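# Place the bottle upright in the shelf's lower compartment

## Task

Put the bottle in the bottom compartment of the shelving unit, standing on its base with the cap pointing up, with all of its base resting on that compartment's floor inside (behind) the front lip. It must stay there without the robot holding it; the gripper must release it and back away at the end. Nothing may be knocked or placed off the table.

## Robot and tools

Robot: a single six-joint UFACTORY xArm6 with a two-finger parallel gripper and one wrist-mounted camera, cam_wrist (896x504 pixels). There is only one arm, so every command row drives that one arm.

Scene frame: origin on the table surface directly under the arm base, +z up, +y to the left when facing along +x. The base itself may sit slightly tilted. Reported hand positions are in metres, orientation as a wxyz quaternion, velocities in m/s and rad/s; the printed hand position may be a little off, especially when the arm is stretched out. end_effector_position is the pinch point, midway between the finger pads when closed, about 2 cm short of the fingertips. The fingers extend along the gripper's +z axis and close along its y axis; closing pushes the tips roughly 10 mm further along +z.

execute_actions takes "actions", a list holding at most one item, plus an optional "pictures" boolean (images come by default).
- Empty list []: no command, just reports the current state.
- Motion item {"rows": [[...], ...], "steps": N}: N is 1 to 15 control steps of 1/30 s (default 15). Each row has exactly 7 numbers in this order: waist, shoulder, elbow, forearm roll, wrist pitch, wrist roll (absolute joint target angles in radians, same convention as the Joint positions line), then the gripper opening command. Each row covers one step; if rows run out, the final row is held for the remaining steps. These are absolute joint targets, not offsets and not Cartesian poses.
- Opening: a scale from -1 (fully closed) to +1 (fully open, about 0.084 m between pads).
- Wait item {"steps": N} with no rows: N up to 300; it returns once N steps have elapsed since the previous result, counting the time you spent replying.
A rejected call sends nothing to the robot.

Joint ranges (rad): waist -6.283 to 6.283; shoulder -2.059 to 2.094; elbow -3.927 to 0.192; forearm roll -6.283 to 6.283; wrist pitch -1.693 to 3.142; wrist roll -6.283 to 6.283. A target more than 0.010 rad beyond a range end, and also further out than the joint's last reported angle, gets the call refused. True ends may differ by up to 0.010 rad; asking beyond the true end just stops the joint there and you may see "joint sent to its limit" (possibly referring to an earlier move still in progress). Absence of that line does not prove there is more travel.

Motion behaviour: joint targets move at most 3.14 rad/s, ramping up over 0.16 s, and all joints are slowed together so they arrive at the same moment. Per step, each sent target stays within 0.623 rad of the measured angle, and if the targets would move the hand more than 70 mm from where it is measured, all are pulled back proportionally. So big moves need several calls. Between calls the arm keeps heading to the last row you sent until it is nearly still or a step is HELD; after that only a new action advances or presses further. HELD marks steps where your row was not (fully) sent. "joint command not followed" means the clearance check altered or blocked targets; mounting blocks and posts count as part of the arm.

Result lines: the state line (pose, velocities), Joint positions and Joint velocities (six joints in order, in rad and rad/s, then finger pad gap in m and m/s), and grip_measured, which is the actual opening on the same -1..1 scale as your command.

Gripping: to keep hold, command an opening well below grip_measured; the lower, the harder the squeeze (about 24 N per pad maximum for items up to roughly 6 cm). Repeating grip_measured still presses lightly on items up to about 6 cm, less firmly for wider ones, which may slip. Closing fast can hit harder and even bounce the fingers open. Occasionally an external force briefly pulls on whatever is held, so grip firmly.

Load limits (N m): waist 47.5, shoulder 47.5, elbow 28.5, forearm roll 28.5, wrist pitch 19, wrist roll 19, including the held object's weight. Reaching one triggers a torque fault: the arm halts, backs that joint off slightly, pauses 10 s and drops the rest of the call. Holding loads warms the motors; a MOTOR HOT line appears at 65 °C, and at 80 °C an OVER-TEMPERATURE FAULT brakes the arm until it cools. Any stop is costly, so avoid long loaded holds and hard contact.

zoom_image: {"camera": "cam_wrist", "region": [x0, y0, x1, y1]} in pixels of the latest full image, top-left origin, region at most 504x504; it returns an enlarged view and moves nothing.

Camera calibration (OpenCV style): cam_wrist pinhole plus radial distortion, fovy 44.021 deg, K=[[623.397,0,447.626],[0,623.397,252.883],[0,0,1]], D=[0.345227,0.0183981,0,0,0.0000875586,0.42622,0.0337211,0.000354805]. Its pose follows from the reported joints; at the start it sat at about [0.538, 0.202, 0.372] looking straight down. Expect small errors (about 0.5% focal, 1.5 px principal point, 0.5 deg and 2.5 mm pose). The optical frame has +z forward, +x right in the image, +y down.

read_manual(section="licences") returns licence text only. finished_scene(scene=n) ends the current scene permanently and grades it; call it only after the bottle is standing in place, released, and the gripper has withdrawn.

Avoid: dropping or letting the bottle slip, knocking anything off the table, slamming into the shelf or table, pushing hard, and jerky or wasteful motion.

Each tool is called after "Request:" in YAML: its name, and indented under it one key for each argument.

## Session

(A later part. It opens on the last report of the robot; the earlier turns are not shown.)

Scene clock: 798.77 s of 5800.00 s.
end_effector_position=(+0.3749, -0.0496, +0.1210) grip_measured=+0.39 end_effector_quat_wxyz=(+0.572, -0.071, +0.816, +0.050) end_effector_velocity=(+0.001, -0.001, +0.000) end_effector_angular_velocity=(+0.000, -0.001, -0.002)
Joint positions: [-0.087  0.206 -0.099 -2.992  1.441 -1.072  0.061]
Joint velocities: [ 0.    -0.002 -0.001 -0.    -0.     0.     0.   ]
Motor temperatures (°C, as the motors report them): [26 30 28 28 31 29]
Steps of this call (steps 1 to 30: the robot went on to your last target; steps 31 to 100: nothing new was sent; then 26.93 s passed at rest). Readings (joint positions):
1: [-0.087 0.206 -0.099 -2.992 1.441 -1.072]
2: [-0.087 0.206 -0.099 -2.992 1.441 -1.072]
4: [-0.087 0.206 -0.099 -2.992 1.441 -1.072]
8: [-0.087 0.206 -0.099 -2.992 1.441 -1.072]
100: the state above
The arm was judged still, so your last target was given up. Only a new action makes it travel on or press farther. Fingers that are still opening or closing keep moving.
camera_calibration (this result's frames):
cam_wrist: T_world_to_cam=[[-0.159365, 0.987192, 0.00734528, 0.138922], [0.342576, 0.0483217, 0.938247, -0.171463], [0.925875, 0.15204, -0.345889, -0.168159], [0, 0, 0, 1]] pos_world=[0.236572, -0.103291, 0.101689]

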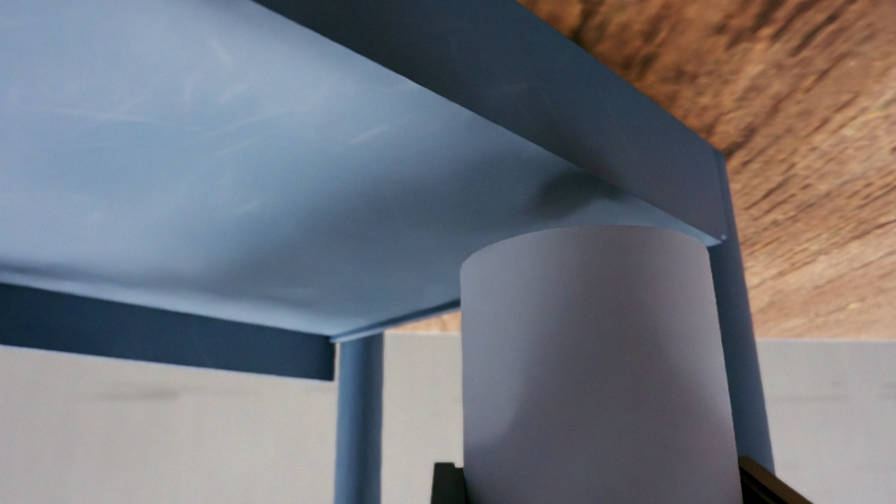

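Request:
execute_actions:
  actions:
    - {"rows": [[-0.086,0.207,-0.0995,-2.990,1.443,-1.071,-1],[-0.0833,0.2099,-0.1011,-2.9847,1.4479,-1.0683,-1],[-0.0789,0.2145,-0.1036,-2.976,1.456,-1.064,-1],[-0.073,0.2207,-0.1069,-2.9644,1.4669,-1.0581,-1],[-0.0658,0.2282,-0.111,-2.9502,1.4801,-1.051,-1],[-0.0575,0.2369,-0.1157,-2.9337,1.4955,-1.0428,-1],[-0.0481,0.2467,-0.121,-2.9153,1.5128,-1.0336,-1],[-0.038,0.2573,-0.1267,-2.8953,1.5315,-1.0235,-1],[-0.0272,0.2686,-0.1329,-2.874,1.5514,-1.0128,-1],[-0.0159,0.2805,-0.1393,-2.8517,1.5723,-1.0017,-1],[-0.0043,0.2926,-0.1458,-2.8288,1.5937,-0.9902,-1],[0.0075,0.305,-0.1525,-2.8055,1.6155,-0.9785,-1]], "steps": 12}
  pictures: false

Request:
execute_actions:
  actions:
    - {"rows": [[0.0193,0.3174,-0.1592,-2.7822,1.6373,-0.9668,-1],[0.0309,0.3295,-0.1657,-2.7593,1.6587,-0.9553,-1],[0.0422,0.3414,-0.1721,-2.737,1.6796,-0.9442,-1],[0.053,0.3527,-0.1783,-2.7157,1.6995,-0.9335,-1],[0.0631,0.3633,-0.184,-2.6957,1.7182,-0.9234,-1],[0.0725,0.3731,-0.1893,-2.6773,1.7355,-0.9142,-1],[0.0808,0.3818,-0.194,-2.6608,1.7509,-0.906,-1],[0.088,0.3893,-0.1981,-2.6466,1.7641,-0.8989,-1],[0.0939,0.3955,-0.2014,-2.635,1.775,-0.893,-1],[0.0983,0.4001,-0.2039,-2.6263,1.7831,-0.8887,-1],[0.101,0.403,-0.2055,-2.6209,1.7882,-0.886,-1],[0.102,0.404,-0.206,-2.619,1.790,-0.885,-1]], "steps": 15}
  pictures: false

Request:
execute_actions:
  actions:
    - {"steps": 10}

Scene clock: 842.13 s of 5800.00 s.
end_effector_position=(+0.3896, -0.0632, +0.1191) grip_measured=+0.39 end_effector_quat_wxyz=(+0.569, -0.019, +0.822, +0.021) end_effector_velocity=(+0.065, -0.070, -0.007) end_effector_angular_velocity=(+0.026, +0.035, -0.596)
Joint positions: [-0.024  0.272 -0.135 -2.868  1.557 -1.01   0.061]
Joint velocities: [ 0.321  0.337 -0.182  0.63   0.587  0.315 -0.   ]
Motor temperatures (°C, as the motors report them): [26 30 28 28 31 29]
Steps of this call (steps 1 to 90: nothing new was sent; then 39.97 s passed at rest; steps 91 to 102: all 12 steps of this action). Readings (joint positions):
91: [-0.087 0.206 -0.099 -2.992 1.441 -1.072]
92: [-0.087 0.206 -0.099 -2.991 1.442 -1.072]
94: [-0.083 0.210 -0.101 -2.985 1.448 -1.068]
98: [-0.062 0.232 -0.113 -2.942 1.488 -1.047]
102: the state above

Scene clock: 842.63 s of 5800.00 s.
end_effector_position=(+0.4076, -0.0921, +0.1208) grip_measured=+0.39 end_effector_quat_wxyz=(+0.571, +0.071, +0.816, -0.049) end_effector_velocity=(+0.001, -0.008, +0.001) end_effector_angular_velocity=(-0.006, -0.005, -0.047)
Joint positions: [ 0.101  0.403 -0.205 -2.622  1.787 -0.886  0.061]
Joint velocities: [ 0.02   0.02  -0.01   0.046  0.046  0.025  0.   ]
Motor temperatures (°C, as the motors report them): [26 30 28 28 31 29]
Steps of this call (steps 1 to 15: all 15 steps of this action). Readings (joint positions):
1: [-0.013 0.283 -0.141 -2.847 1.577 -0.999]
2: [-0.002 0.295 -0.147 -2.825 1.597 -0.988]
4: [0.021 0.319 -0.160 -2.779 1.640 -0.965]
8: [0.064 0.364 -0.185 -2.694 1.719 -0.923]
15: the state above

Scene clock: 842.97 s of 5800.00 s.
end_effector_position=(+0.4077, -0.0926, +0.1208) grip_measured=+0.39 end_effector_quat_wxyz=(+0.571, +0.072, +0.816, -0.050) end_effector_velocity=(+0.000, -0.000, +0.000) end_effector_angular_velocity=(-0.000, -0.001, -0.001)
Joint positions: [ 0.102  0.404 -0.206 -2.619  1.79  -0.885  0.061]
Joint velocities: [ 0.001  0.001 -0.001  0.001  0.001  0.    -0.   ]
Motor temperatures (°C, as the motors report them): [26 30 28 28 31 29]
Steps of this call (steps 1 to 10: the robot went on to your last target). Readings (joint positions):
1: [0.101 0.403 -0.205 -2.621 1.788 -0.886]
2: [0.101 0.403 -0.205 -2.620 1.789 -0.886]
4: [0.102 0.404 -0.206 -2.620 1.790 -0.885]
8: [0.102 0.404 -0.206 -2.619 1.790 -0.885]
10: the state above
camera_calibration (this result's frames):
cam_wrist: T_world_to_cam=[[0.188099, 0.982118, 0.00795117, 0.0443717], [0.339154, -0.0725496, 0.937929, -0.190233], [0.921734, -0.173727, -0.346736, -0.220438], [0, 0, 0, 1]] pos_world=[0.259357, -0.0956757, 0.101638]

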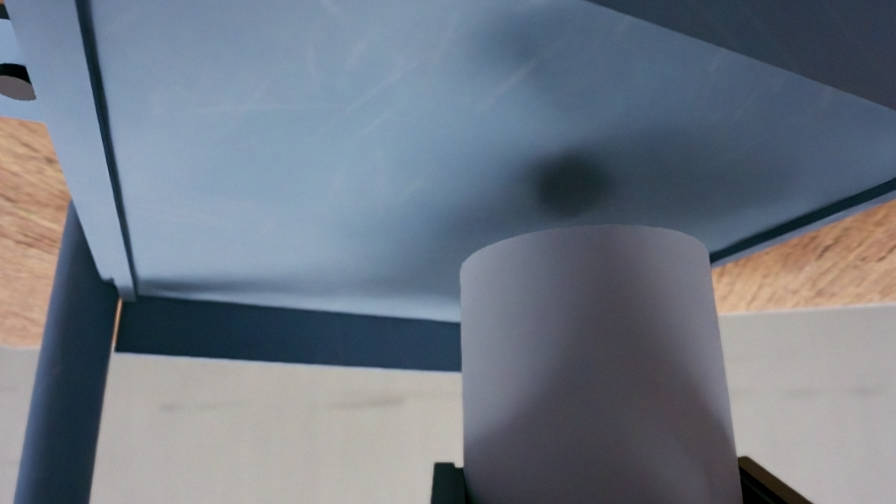

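Request:
execute_actions:
  actions:
    - {"rows": [[0.101,0.4046,-0.2062,-2.62,1.7905,-0.885,-1],[0.098,0.4063,-0.2067,-2.6229,1.7918,-0.885,-1],[0.0934,0.409,-0.2076,-2.6274,1.7938,-0.885,-1],[0.0875,0.4124,-0.2087,-2.6332,1.7965,-0.885,-1],[0.0806,0.4164,-0.2099,-2.64,1.7995,-0.885,-1],[0.073,0.4208,-0.2114,-2.6474,1.803,-0.885,-1],[0.0649,0.4255,-0.2128,-2.6554,1.8066,-0.8855,-1],[0.0567,0.4302,-0.2144,-2.6634,1.8102,-0.8855,-1],[0.0486,0.4349,-0.2158,-2.6714,1.8138,-0.8855,-1],[0.041,0.4393,-0.2173,-2.6788,1.8173,-0.886,-1],[0.0341,0.4433,-0.2185,-2.6856,1.8203,-0.886,-1],[0.0282,0.4467,-0.2196,-2.6914,1.823,-0.886,-1],[0.0236,0.4494,-0.2205,-2.6959,1.825,-0.886,-1],[0.0206,0.4511,-0.221,-2.6988,1.8263,-0.886,-1],[0.0196,0.4517,-0.2212,-2.6998,1.8268,-0.886,-1]], "steps": 15}
  pictures: false

Request:
execute_actions:
  actions:
    - {"steps": 12}

Scene clock: 900.33 s of 5800.00 s.
end_effector_position=(+0.4080, -0.0925, +0.1060) grip_measured=+0.39 end_effector_quat_wxyz=(+0.571, +0.072, +0.816, -0.050) end_effector_velocity=(-0.002, +0.001, -0.026) end_effector_angular_velocity=(+0.004, +0.004, +0.001)
Joint positions: [ 0.027  0.448 -0.22  -2.692  1.823 -0.886  0.061]
Joint velocities: [-0.129  0.074 -0.022 -0.124  0.056 -0.001 -0.   ]
Motor temperatures (°C, as the motors report them): [27 30 28 28 31 29]
Steps of this call (steps 1 to 15: the robot went on to your last target; steps 16 to 90: nothing new was sent; then 53.87 s passed at rest; steps 91 to 105: all 15 steps of this action). Readings (joint positions):
91: [0.102 0.404 -0.206 -2.619 1.790 -0.885]
92: [0.102 0.404 -0.206 -2.619 1.790 -0.885]
94: [0.098 0.406 -0.207 -2.623 1.792 -0.885]
98: [0.076 0.419 -0.211 -2.645 1.802 -0.885]
105: the state above

Scene clock: 900.73 s of 5800.00 s.
end_effector_position=(+0.4081, -0.0925, +0.1048) grip_measured=+0.39 end_effector_quat_wxyz=(+0.571, +0.072, +0.816, -0.050) end_effector_velocity=(+0.000, -0.000, -0.000) end_effector_angular_velocity=(+0.000, -0.000, -0.001)
Joint positions: [ 0.02   0.452 -0.221 -2.7    1.827 -0.886  0.061]
Joint velocities: [-0.001  0.    -0.001 -0.     0.     0.    -0.   ]
Motor temperatures (°C, as the motors report them): [27 30 28 28 31 29]
Steps of this call (steps 1 to 12: the robot went on to your last target). Readings (joint positions):
1: [0.023 0.450 -0.220 -2.696 1.825 -0.886]
2: [0.021 0.451 -0.221 -2.697 1.826 -0.886]
4: [0.020 0.451 -0.221 -2.699 1.826 -0.886]
8: [0.020 0.451 -0.221 -2.700 1.827 -0.886]
12: the state above
camera_calibration (this result's frames):
cam_wrist: T_world_to_cam=[[0.187824, 0.982174, 0.00755423, 0.0445471], [0.339009, -0.0720442, 0.938021, -0.175267], [0.921843, -0.173622, -0.346497, -0.22639], [0, 0, 0, 1]] pos_world=[0.259746, -0.0956861, 0.0856241]

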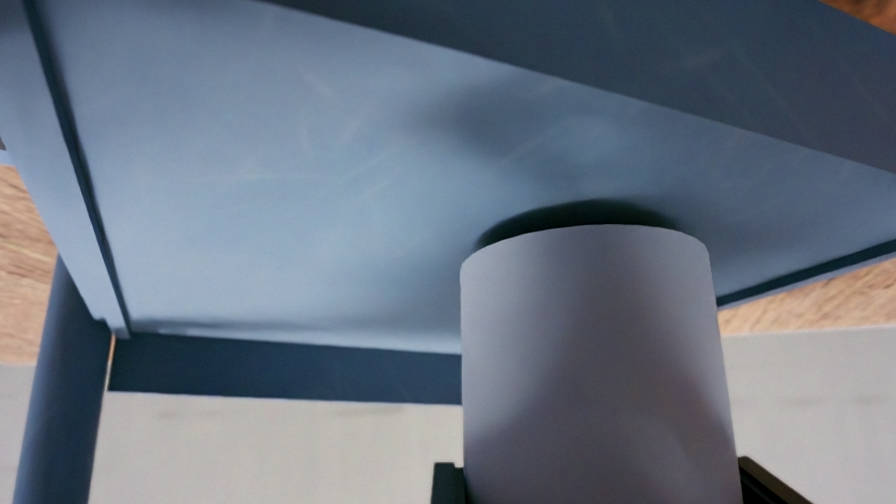

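Request:
zoom_image:
  camera: "cam_wrist"
  region: [430, 150, 760, 300]

Region (430, 150, 760, 300) of cam_wrist's 896x504 image, scaled by 1.527, with more detail than that image has; it fills the top 229 rows of this view, and the rest is white.

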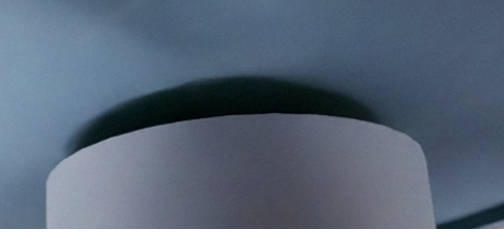

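Request:
execute_actions:
  actions:
    - {"rows": [[0.018,0.4526,-0.2215,-2.7013,1.8275,-0.886,-1],[0.0155,0.4541,-0.222,-2.7038,1.8286,-0.886,-1],[0.012,0.4561,-0.2226,-2.7072,1.8302,-0.886,-1],[0.008,0.4584,-0.2233,-2.7112,1.832,-0.886,-1],[0.004,0.4607,-0.2241,-2.7151,1.8338,-0.886,-1],[0.0005,0.4627,-0.2247,-2.7185,1.8353,-0.886,-1],[-0.0025,0.4645,-0.2253,-2.7215,1.8367,-0.886,-1],[-0.0047,0.4657,-0.2257,-2.7236,1.8376,-0.886,-1],[-0.0062,0.4666,-0.226,-2.7251,1.8383,-0.886,-1]], "steps": 15}

Scene clock: 928.00 s of 5800.00 s.
end_effector_position=(+0.4079, -0.0925, +0.0998) grip_measured=+0.39 end_effector_quat_wxyz=(+0.571, +0.073, +0.816, -0.050) end_effector_velocity=(+0.001, -0.000, +0.001) end_effector_angular_velocity=(+0.000, -0.003, -0.002)
Joint positions: [-0.006  0.467 -0.226 -2.725  1.838 -0.886  0.061]
Joint velocities: [-0.001 -0.    -0.001 -0.002  0.001 -0.     0.   ]
Motor temperatures (°C, as the motors report them): [27 30 28 28 31 29]
Steps of this call (steps 1 to 15: the robot went on to your last target; steps 16 to 90: nothing new was sent; then 23.77 s passed at rest; steps 91 to 105: all 15 steps of this action). Readings (joint positions):
91: [0.020 0.452 -0.221 -2.700 1.827 -0.886]
92: [0.019 0.452 -0.221 -2.700 1.827 -0.886]
94: [0.016 0.454 -0.222 -2.704 1.829 -0.886]
98: [0.002 0.462 -0.224 -2.717 1.835 -0.886]
105: the state above
camera_calibration (this result's frames):
cam_wrist: T_world_to_cam=[[0.188177, 0.982096, 0.00873055, 0.0442955], [0.339141, -0.0733192, 0.937874, -0.170582], [0.921723, -0.173525, -0.346866, -0.227839], [0, 0, 0, 1]] pos_world=[0.25952, -0.0955452, 0.080568]

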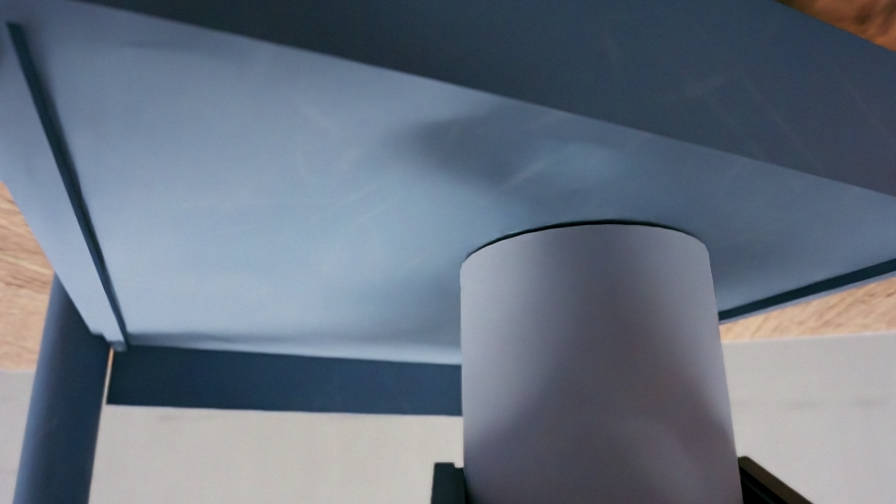

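Request:
execute_actions:
  actions:
    - {"rows": [[-0.0075,0.4673,-0.2262,-2.7264,1.8389,-0.886,-1],[-0.009,0.4682,-0.2265,-2.7279,1.8396,-0.886,-1],[-0.0104,0.469,-0.2268,-2.7292,1.8402,-0.886,-1],[-0.0104,0.469,-0.2268,-2.7292,1.8402,-0.886,-1],[-0.0104,0.469,-0.2268,-2.7292,1.8402,-0.886,-1],[-0.0104,0.469,-0.2268,-2.7292,1.8402,-0.886,-0.6],[-0.0104,0.469,-0.2268,-2.7292,1.8402,-0.886,-0.2],[-0.0104,0.469,-0.2268,-2.7292,1.8402,-0.886,0.1],[-0.0104,0.469,-0.2268,-2.7292,1.8402,-0.886,0.3],[-0.0104,0.469,-0.2268,-2.7292,1.8402,-0.886,0.4],[-0.0104,0.469,-0.2268,-2.7292,1.8402,-0.886,0.5],[-0.0104,0.469,-0.2268,-2.7292,1.8402,-0.886,0.6],[-0.0104,0.469,-0.2268,-2.7292,1.8402,-0.886,0.7],[-0.0104,0.469,-0.2268,-2.7292,1.8402,-0.886,0.85],[-0.0104,0.469,-0.2268,-2.7292,1.8402,-0.886,1]], "steps": 15}
  pictures: false

Request:
execute_actions:
  actions:
    - {"steps": 15}

Scene clock: 1048.50 s of 5800.00 s.
end_effector_position=(+0.4081, -0.0925, +0.0993) grip_measured=+0.89 end_effector_quat_wxyz=(+0.572, +0.073, +0.816, -0.050) end_effector_velocity=(-0.001, +0.000, -0.001) end_effector_angular_velocity=(+0.000, +0.004, +0.001)
Joint positions: [-0.01   0.469 -0.227 -2.73   1.841 -0.886  0.08 ]
Joint velocities: [-0.001  0.     0.002  0.001 -0.001  0.     0.17 ]
Motor temperatures (°C, as the motors report them): [27 30 27 28 31 29]
Steps of this call (steps 1 to 15: the robot went on to your last target; steps 16 to 90: nothing new was sent; then 117.00 s passed at rest; steps 91 to 105: all 15 steps of this action). Readings (joint positions):
91: [-0.006 0.467 -0.226 -2.725 1.838 -0.886]
92: [-0.007 0.467 -0.226 -2.726 1.839 -0.886]
94: [-0.009 0.468 -0.226 -2.728 1.839 -0.886]
98: [-0.010 0.469 -0.227 -2.729 1.840 -0.886]
105: the state above

Scene clock: 1049.00 s of 5800.00 s.
end_effector_position=(+0.4078, -0.0925, +0.0989) grip_measured=+1.00 end_effector_quat_wxyz=(+0.571, +0.073, +0.816, -0.050) end_effector_velocity=(-0.000, -0.000, -0.000) end_effector_angular_velocity=(+0.000, +0.000, -0.000)
Joint positions: [-0.01   0.469 -0.227 -2.729  1.84  -0.886  0.084]
Joint velocities: [-0. -0.  0.  0. -0.  0. -0.]
Motor temperatures (°C, as the motors report them): [27 30 27 28 31 29]
Steps of this call (steps 1 to 15: the robot went on to your last target). Readings (joint positions):
1: [-0.010 0.469 -0.227 -2.730 1.840 -0.886]
2: [-0.010 0.469 -0.227 -2.729 1.840 -0.886]
4: [-0.010 0.469 -0.227 -2.729 1.840 -0.886]
8: [-0.010 0.469 -0.227 -2.729 1.840 -0.886]
15: the state above
The arm was judged still, so your last target was given up. Only a new action makes it travel on or press farther. Fingers that are still opening or closing keep moving.
camera_calibration (this result's frames):
cam_wrist: T_world_to_cam=[[0.188316, 0.982067, 0.0089934, 0.0442265], [0.339051, -0.0736033, 0.937884, -0.169793], [0.921727, -0.173569, -0.346832, -0.228113], [0, 0, 0, 1]] pos_world=[0.259498, -0.095524, 0.0797314]

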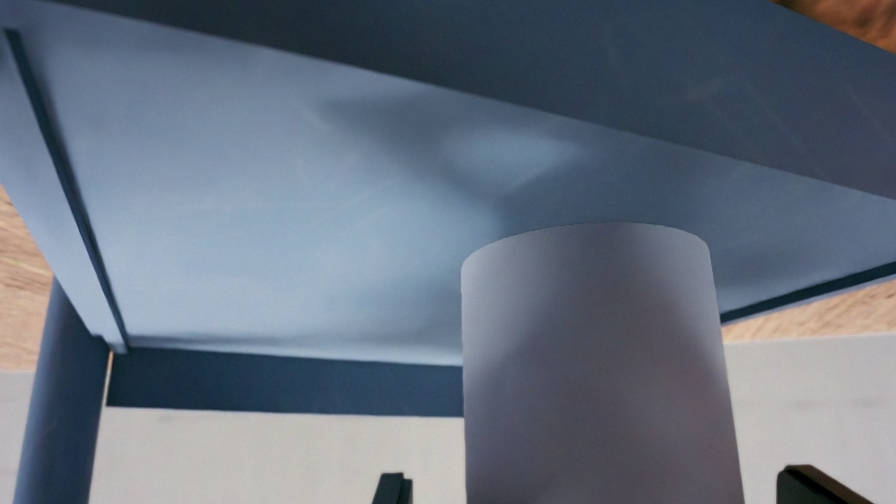

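Request:
execute_actions:
  actions:
    - {"rows": [[-0.0083,0.4685,-0.2265,-2.7265,1.8392,-0.8857,1],[-0.0024,0.4672,-0.2258,-2.7187,1.8363,-0.8847,1],[0.0073,0.4651,-0.2246,-2.706,1.8315,-0.883,1],[0.0202,0.4622,-0.2231,-2.6889,1.8251,-0.8808,1],[0.0363,0.4587,-0.2211,-2.6678,1.8172,-0.8781,1],[0.0552,0.4545,-0.2188,-2.643,1.8079,-0.875,1],[0.0765,0.4498,-0.2162,-2.6149,1.7974,-0.8714,1],[0.1002,0.4446,-0.2133,-2.5838,1.7858,-0.8674,1],[0.1258,0.439,-0.2102,-2.5501,1.7732,-0.8631,1],[0.1531,0.433,-0.2069,-2.5142,1.7598,-0.8585,1],[0.1817,0.4266,-0.2034,-2.4765,1.7457,-0.8537,1],[0.2115,0.4201,-0.1998,-2.4373,1.731,-0.8487,1],[0.2421,0.4133,-0.196,-2.397,1.7159,-0.8435,1],[0.2733,0.4064,-0.1922,-2.356,1.7006,-0.8383,1],[0.3048,0.3995,-0.1884,-2.3146,1.6851,-0.833,1]], "steps": 15}
  pictures: false

Request:
execute_actions:
  actions:
    - {"rows": [[0.3363,0.3926,-0.1846,-2.2732,1.6696,-0.8277,1],[0.3675,0.3857,-0.1808,-2.2322,1.6543,-0.8225,1],[0.3981,0.3789,-0.177,-2.1919,1.6392,-0.8173,1],[0.4279,0.3724,-0.1734,-2.1527,1.6245,-0.8123,1],[0.4565,0.366,-0.1699,-2.115,1.6104,-0.8075,1],[0.4838,0.36,-0.1666,-2.0791,1.597,-0.8029,1],[0.5094,0.3544,-0.1635,-2.0454,1.5844,-0.7986,1],[0.5331,0.3492,-0.1606,-2.0143,1.5728,-0.7946,1],[0.5544,0.3445,-0.158,-1.9862,1.5623,-0.791,1],[0.5733,0.3403,-0.1557,-1.9614,1.553,-0.7879,1],[0.5894,0.3368,-0.1537,-1.9403,1.5451,-0.7852,1],[0.6023,0.3339,-0.1522,-1.9232,1.5387,-0.783,1],[0.612,0.3318,-0.151,-1.9105,1.5339,-0.7813,1],[0.6179,0.3305,-0.1503,-1.9027,1.531,-0.7803,1],[0.62,0.33,-0.15,-1.9,1.53,-0.78,1]], "steps": 15}
  pictures: false

Request:
execute_actions:
  actions:
    - {"steps": 10}

Scene clock: 1077.60 s of 5800.00 s.
end_effector_position=(+0.3865, -0.0806, +0.1126) grip_measured=+1.00 end_effector_quat_wxyz=(+0.534, +0.069, +0.842, -0.047) end_effector_velocity=(-0.102, +0.039, +0.054) end_effector_angular_velocity=(+0.067, +0.351, -0.010)
Joint positions: [ 0.208  0.421 -0.2   -2.442  1.733 -0.849  0.084]
Joint velocities: [ 0.861 -0.194  0.107  1.129 -0.421  0.144 -0.   ]
Motor temperatures (°C, as the motors report them): [27 30 27 28 31 29]
Steps of this call (steps 1 to 90: nothing new was sent; then 25.10 s passed at rest; steps 91 to 105: all 15 steps of this action). Readings (joint positions):
91: [-0.010 0.469 -0.227 -2.729 1.840 -0.886]
92: [-0.010 0.469 -0.227 -2.728 1.840 -0.886]
94: [-0.003 0.467 -0.226 -2.719 1.836 -0.885]
98: [0.043 0.457 -0.220 -2.659 1.814 -0.877]
105: the state above

Scene clock: 1078.10 s of 5800.00 s.
end_effector_position=(+0.3261, -0.0654, +0.1342) grip_measured=+1.00 end_effector_quat_wxyz=(+0.462, +0.094, +0.881, -0.034) end_effector_velocity=(-0.062, +0.012, +0.016) end_effector_angular_velocity=(+0.082, +0.135, -0.046)
Joint positions: [ 0.6    0.334 -0.152 -1.927  1.54  -0.783  0.084]
Joint velocities: [ 0.34  -0.077  0.042  0.446 -0.167  0.057  0.   ]
Motor temperatures (°C, as the motors report them): [27 30 27 28 31 29]
Steps of this call (steps 1 to 15: all 15 steps of this action). Readings (joint positions):
1: [0.237 0.414 -0.197 -2.404 1.719 -0.844]
2: [0.267 0.408 -0.193 -2.365 1.704 -0.839]
4: [0.328 0.394 -0.186 -2.284 1.674 -0.829]
8: [0.448 0.368 -0.171 -2.126 1.615 -0.809]
15: the state above

Scene clock: 1078.43 s of 5800.00 s.
end_effector_position=(+0.3224, -0.0648, +0.1349) grip_measured=+1.00 end_effector_quat_wxyz=(+0.458, +0.097, +0.883, -0.033) end_effector_velocity=(-0.000, +0.000, +0.000) end_effector_angular_velocity=(+0.000, +0.000, +0.000)
Joint positions: [ 0.619  0.33  -0.15  -1.901  1.53  -0.78   0.084]
Joint velocities: [ 0.004 -0.001  0.001  0.003 -0.001  0.     0.   ]
Motor temperatures (°C, as the motors report them): [27 30 27 28 31 29]
Steps of this call (steps 1 to 10: the robot went on to your last target). Readings (joint positions):
1: [0.609 0.332 -0.151 -1.915 1.536 -0.782]
2: [0.614 0.331 -0.150 -1.908 1.533 -0.781]
4: [0.618 0.330 -0.150 -1.903 1.531 -0.780]
8: [0.619 0.330 -0.150 -1.901 1.530 -0.780]
10: the state above
camera_calibration (this result's frames):
cam_wrist: T_world_to_cam=[[0.214991, 0.976052, 0.0331758, 0.0205254], [0.564159, -0.15185, 0.811583, -0.233148], [0.797185, -0.155766, -0.583295, -0.0588172], [0, 0, 0, 1]] pos_world=[0.174008, -0.0645992, 0.15423]

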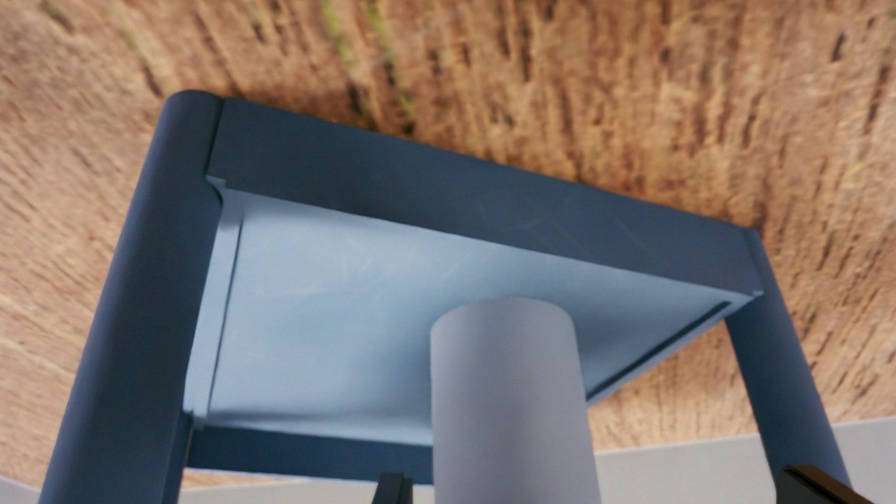

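Request:
execute_actions:
  actions:
    - {"rows": [[0.625,0.33,-0.15,-1.898,1.53,-0.78,1],[0.638,0.33,-0.15,-1.893,1.53,-0.78,1],[0.66,0.33,-0.15,-1.884,1.53,-0.78,1],[0.687,0.33,-0.15,-1.874,1.53,-0.78,1],[0.719,0.33,-0.15,-1.861,1.53,-0.78,1],[0.754,0.33,-0.15,-1.847,1.53,-0.78,1],[0.791,0.33,-0.15,-1.832,1.53,-0.78,1],[0.829,0.33,-0.15,-1.818,1.53,-0.78,1],[0.866,0.33,-0.15,-1.803,1.53,-0.78,1],[0.901,0.33,-0.15,-1.789,1.53,-0.78,1],[0.933,0.33,-0.15,-1.776,1.53,-0.78,1],[0.96,0.33,-0.15,-1.766,1.53,-0.78,1],[0.982,0.33,-0.15,-1.757,1.53,-0.78,1],[0.995,0.33,-0.15,-1.752,1.53,-0.78,1],[1.0,0.33,-0.15,-1.75,1.53,-0.78,1]], "steps": 15}
  pictures: false

Request:
execute_actions:
  actions:
    - {"steps": 12}

Scene clock: 1089.40 s of 5800.00 s.
end_effector_position=(+0.3135, -0.0313, +0.2047) grip_measured=+1.00 end_effector_quat_wxyz=(+0.539, +0.060, +0.840, -0.003) end_effector_velocity=(-0.042, +0.070, +0.150) end_effector_angular_velocity=(+0.009, -0.421, +0.199)
Joint positions: [ 0.954  0.33  -0.15  -1.769  1.53  -0.78   0.084]
Joint velocities: [ 0.749 -0.     0.002  0.29  -0.001  0.     0.   ]
Motor temperatures (°C, as the motors report them): [27 30 28 28 31 29]
Steps of this call (steps 1 to 30: the robot went on to your last target; steps 31 to 100: nothing new was sent; then 7.13 s passed at rest; steps 101 to 115: all 15 steps of this action). Readings (joint positions):
101: [0.620 0.330 -0.150 -1.900 1.530 -0.780]
102: [0.621 0.330 -0.150 -1.899 1.530 -0.780]
104: [0.636 0.330 -0.150 -1.893 1.530 -0.780]
108: [0.724 0.330 -0.150 -1.859 1.530 -0.780]
115: the state above

Scene clock: 1089.80 s of 5800.00 s.
end_effector_position=(+0.3106, -0.0274, +0.2135) grip_measured=+1.00 end_effector_quat_wxyz=(+0.549, +0.055, +0.834, +0.001) end_effector_velocity=(-0.000, +0.001, +0.001) end_effector_angular_velocity=(+0.001, -0.003, +0.001)
Joint positions: [ 0.999  0.33  -0.15  -1.75   1.53  -0.78   0.084]
Joint velocities: [ 0.004 -0.    -0.     0.001 -0.    -0.     0.   ]
Motor temperatures (°C, as the motors report them): [27 30 28 28 31 29]
Steps of this call (steps 1 to 12: the robot went on to your last target). Readings (joint positions):
1: [0.975 0.330 -0.150 -1.761 1.530 -0.780]
2: [0.988 0.330 -0.150 -1.756 1.530 -0.780]
4: [0.997 0.330 -0.150 -1.752 1.530 -0.780]
8: [0.999 0.330 -0.150 -1.750 1.530 -0.780]
12: the state above
camera_calibration (this result's frames):
cam_wrist: T_world_to_cam=[[0.104866, 0.992136, 0.068334, 0.0111406], [0.394568, -0.104581, 0.912896, -0.25225], [0.912863, -0.068769, -0.402432, -0.0699622], [0, 0, 0, 1]] pos_world=[0.162228, -0.0422448, 0.201362]

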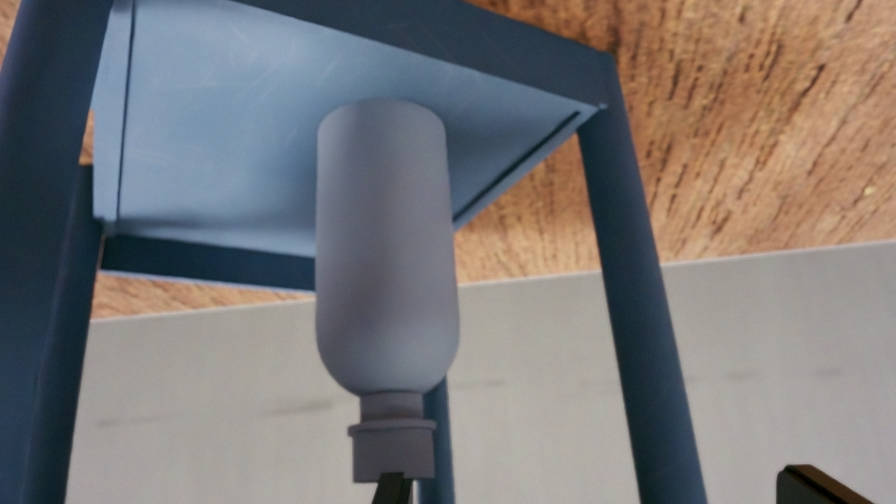

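The bottle stands upright on the floor, behind the lip, and the gripper is clear.

Request:
finished_scene:
  scene: 1

The scene is finished: the task was done.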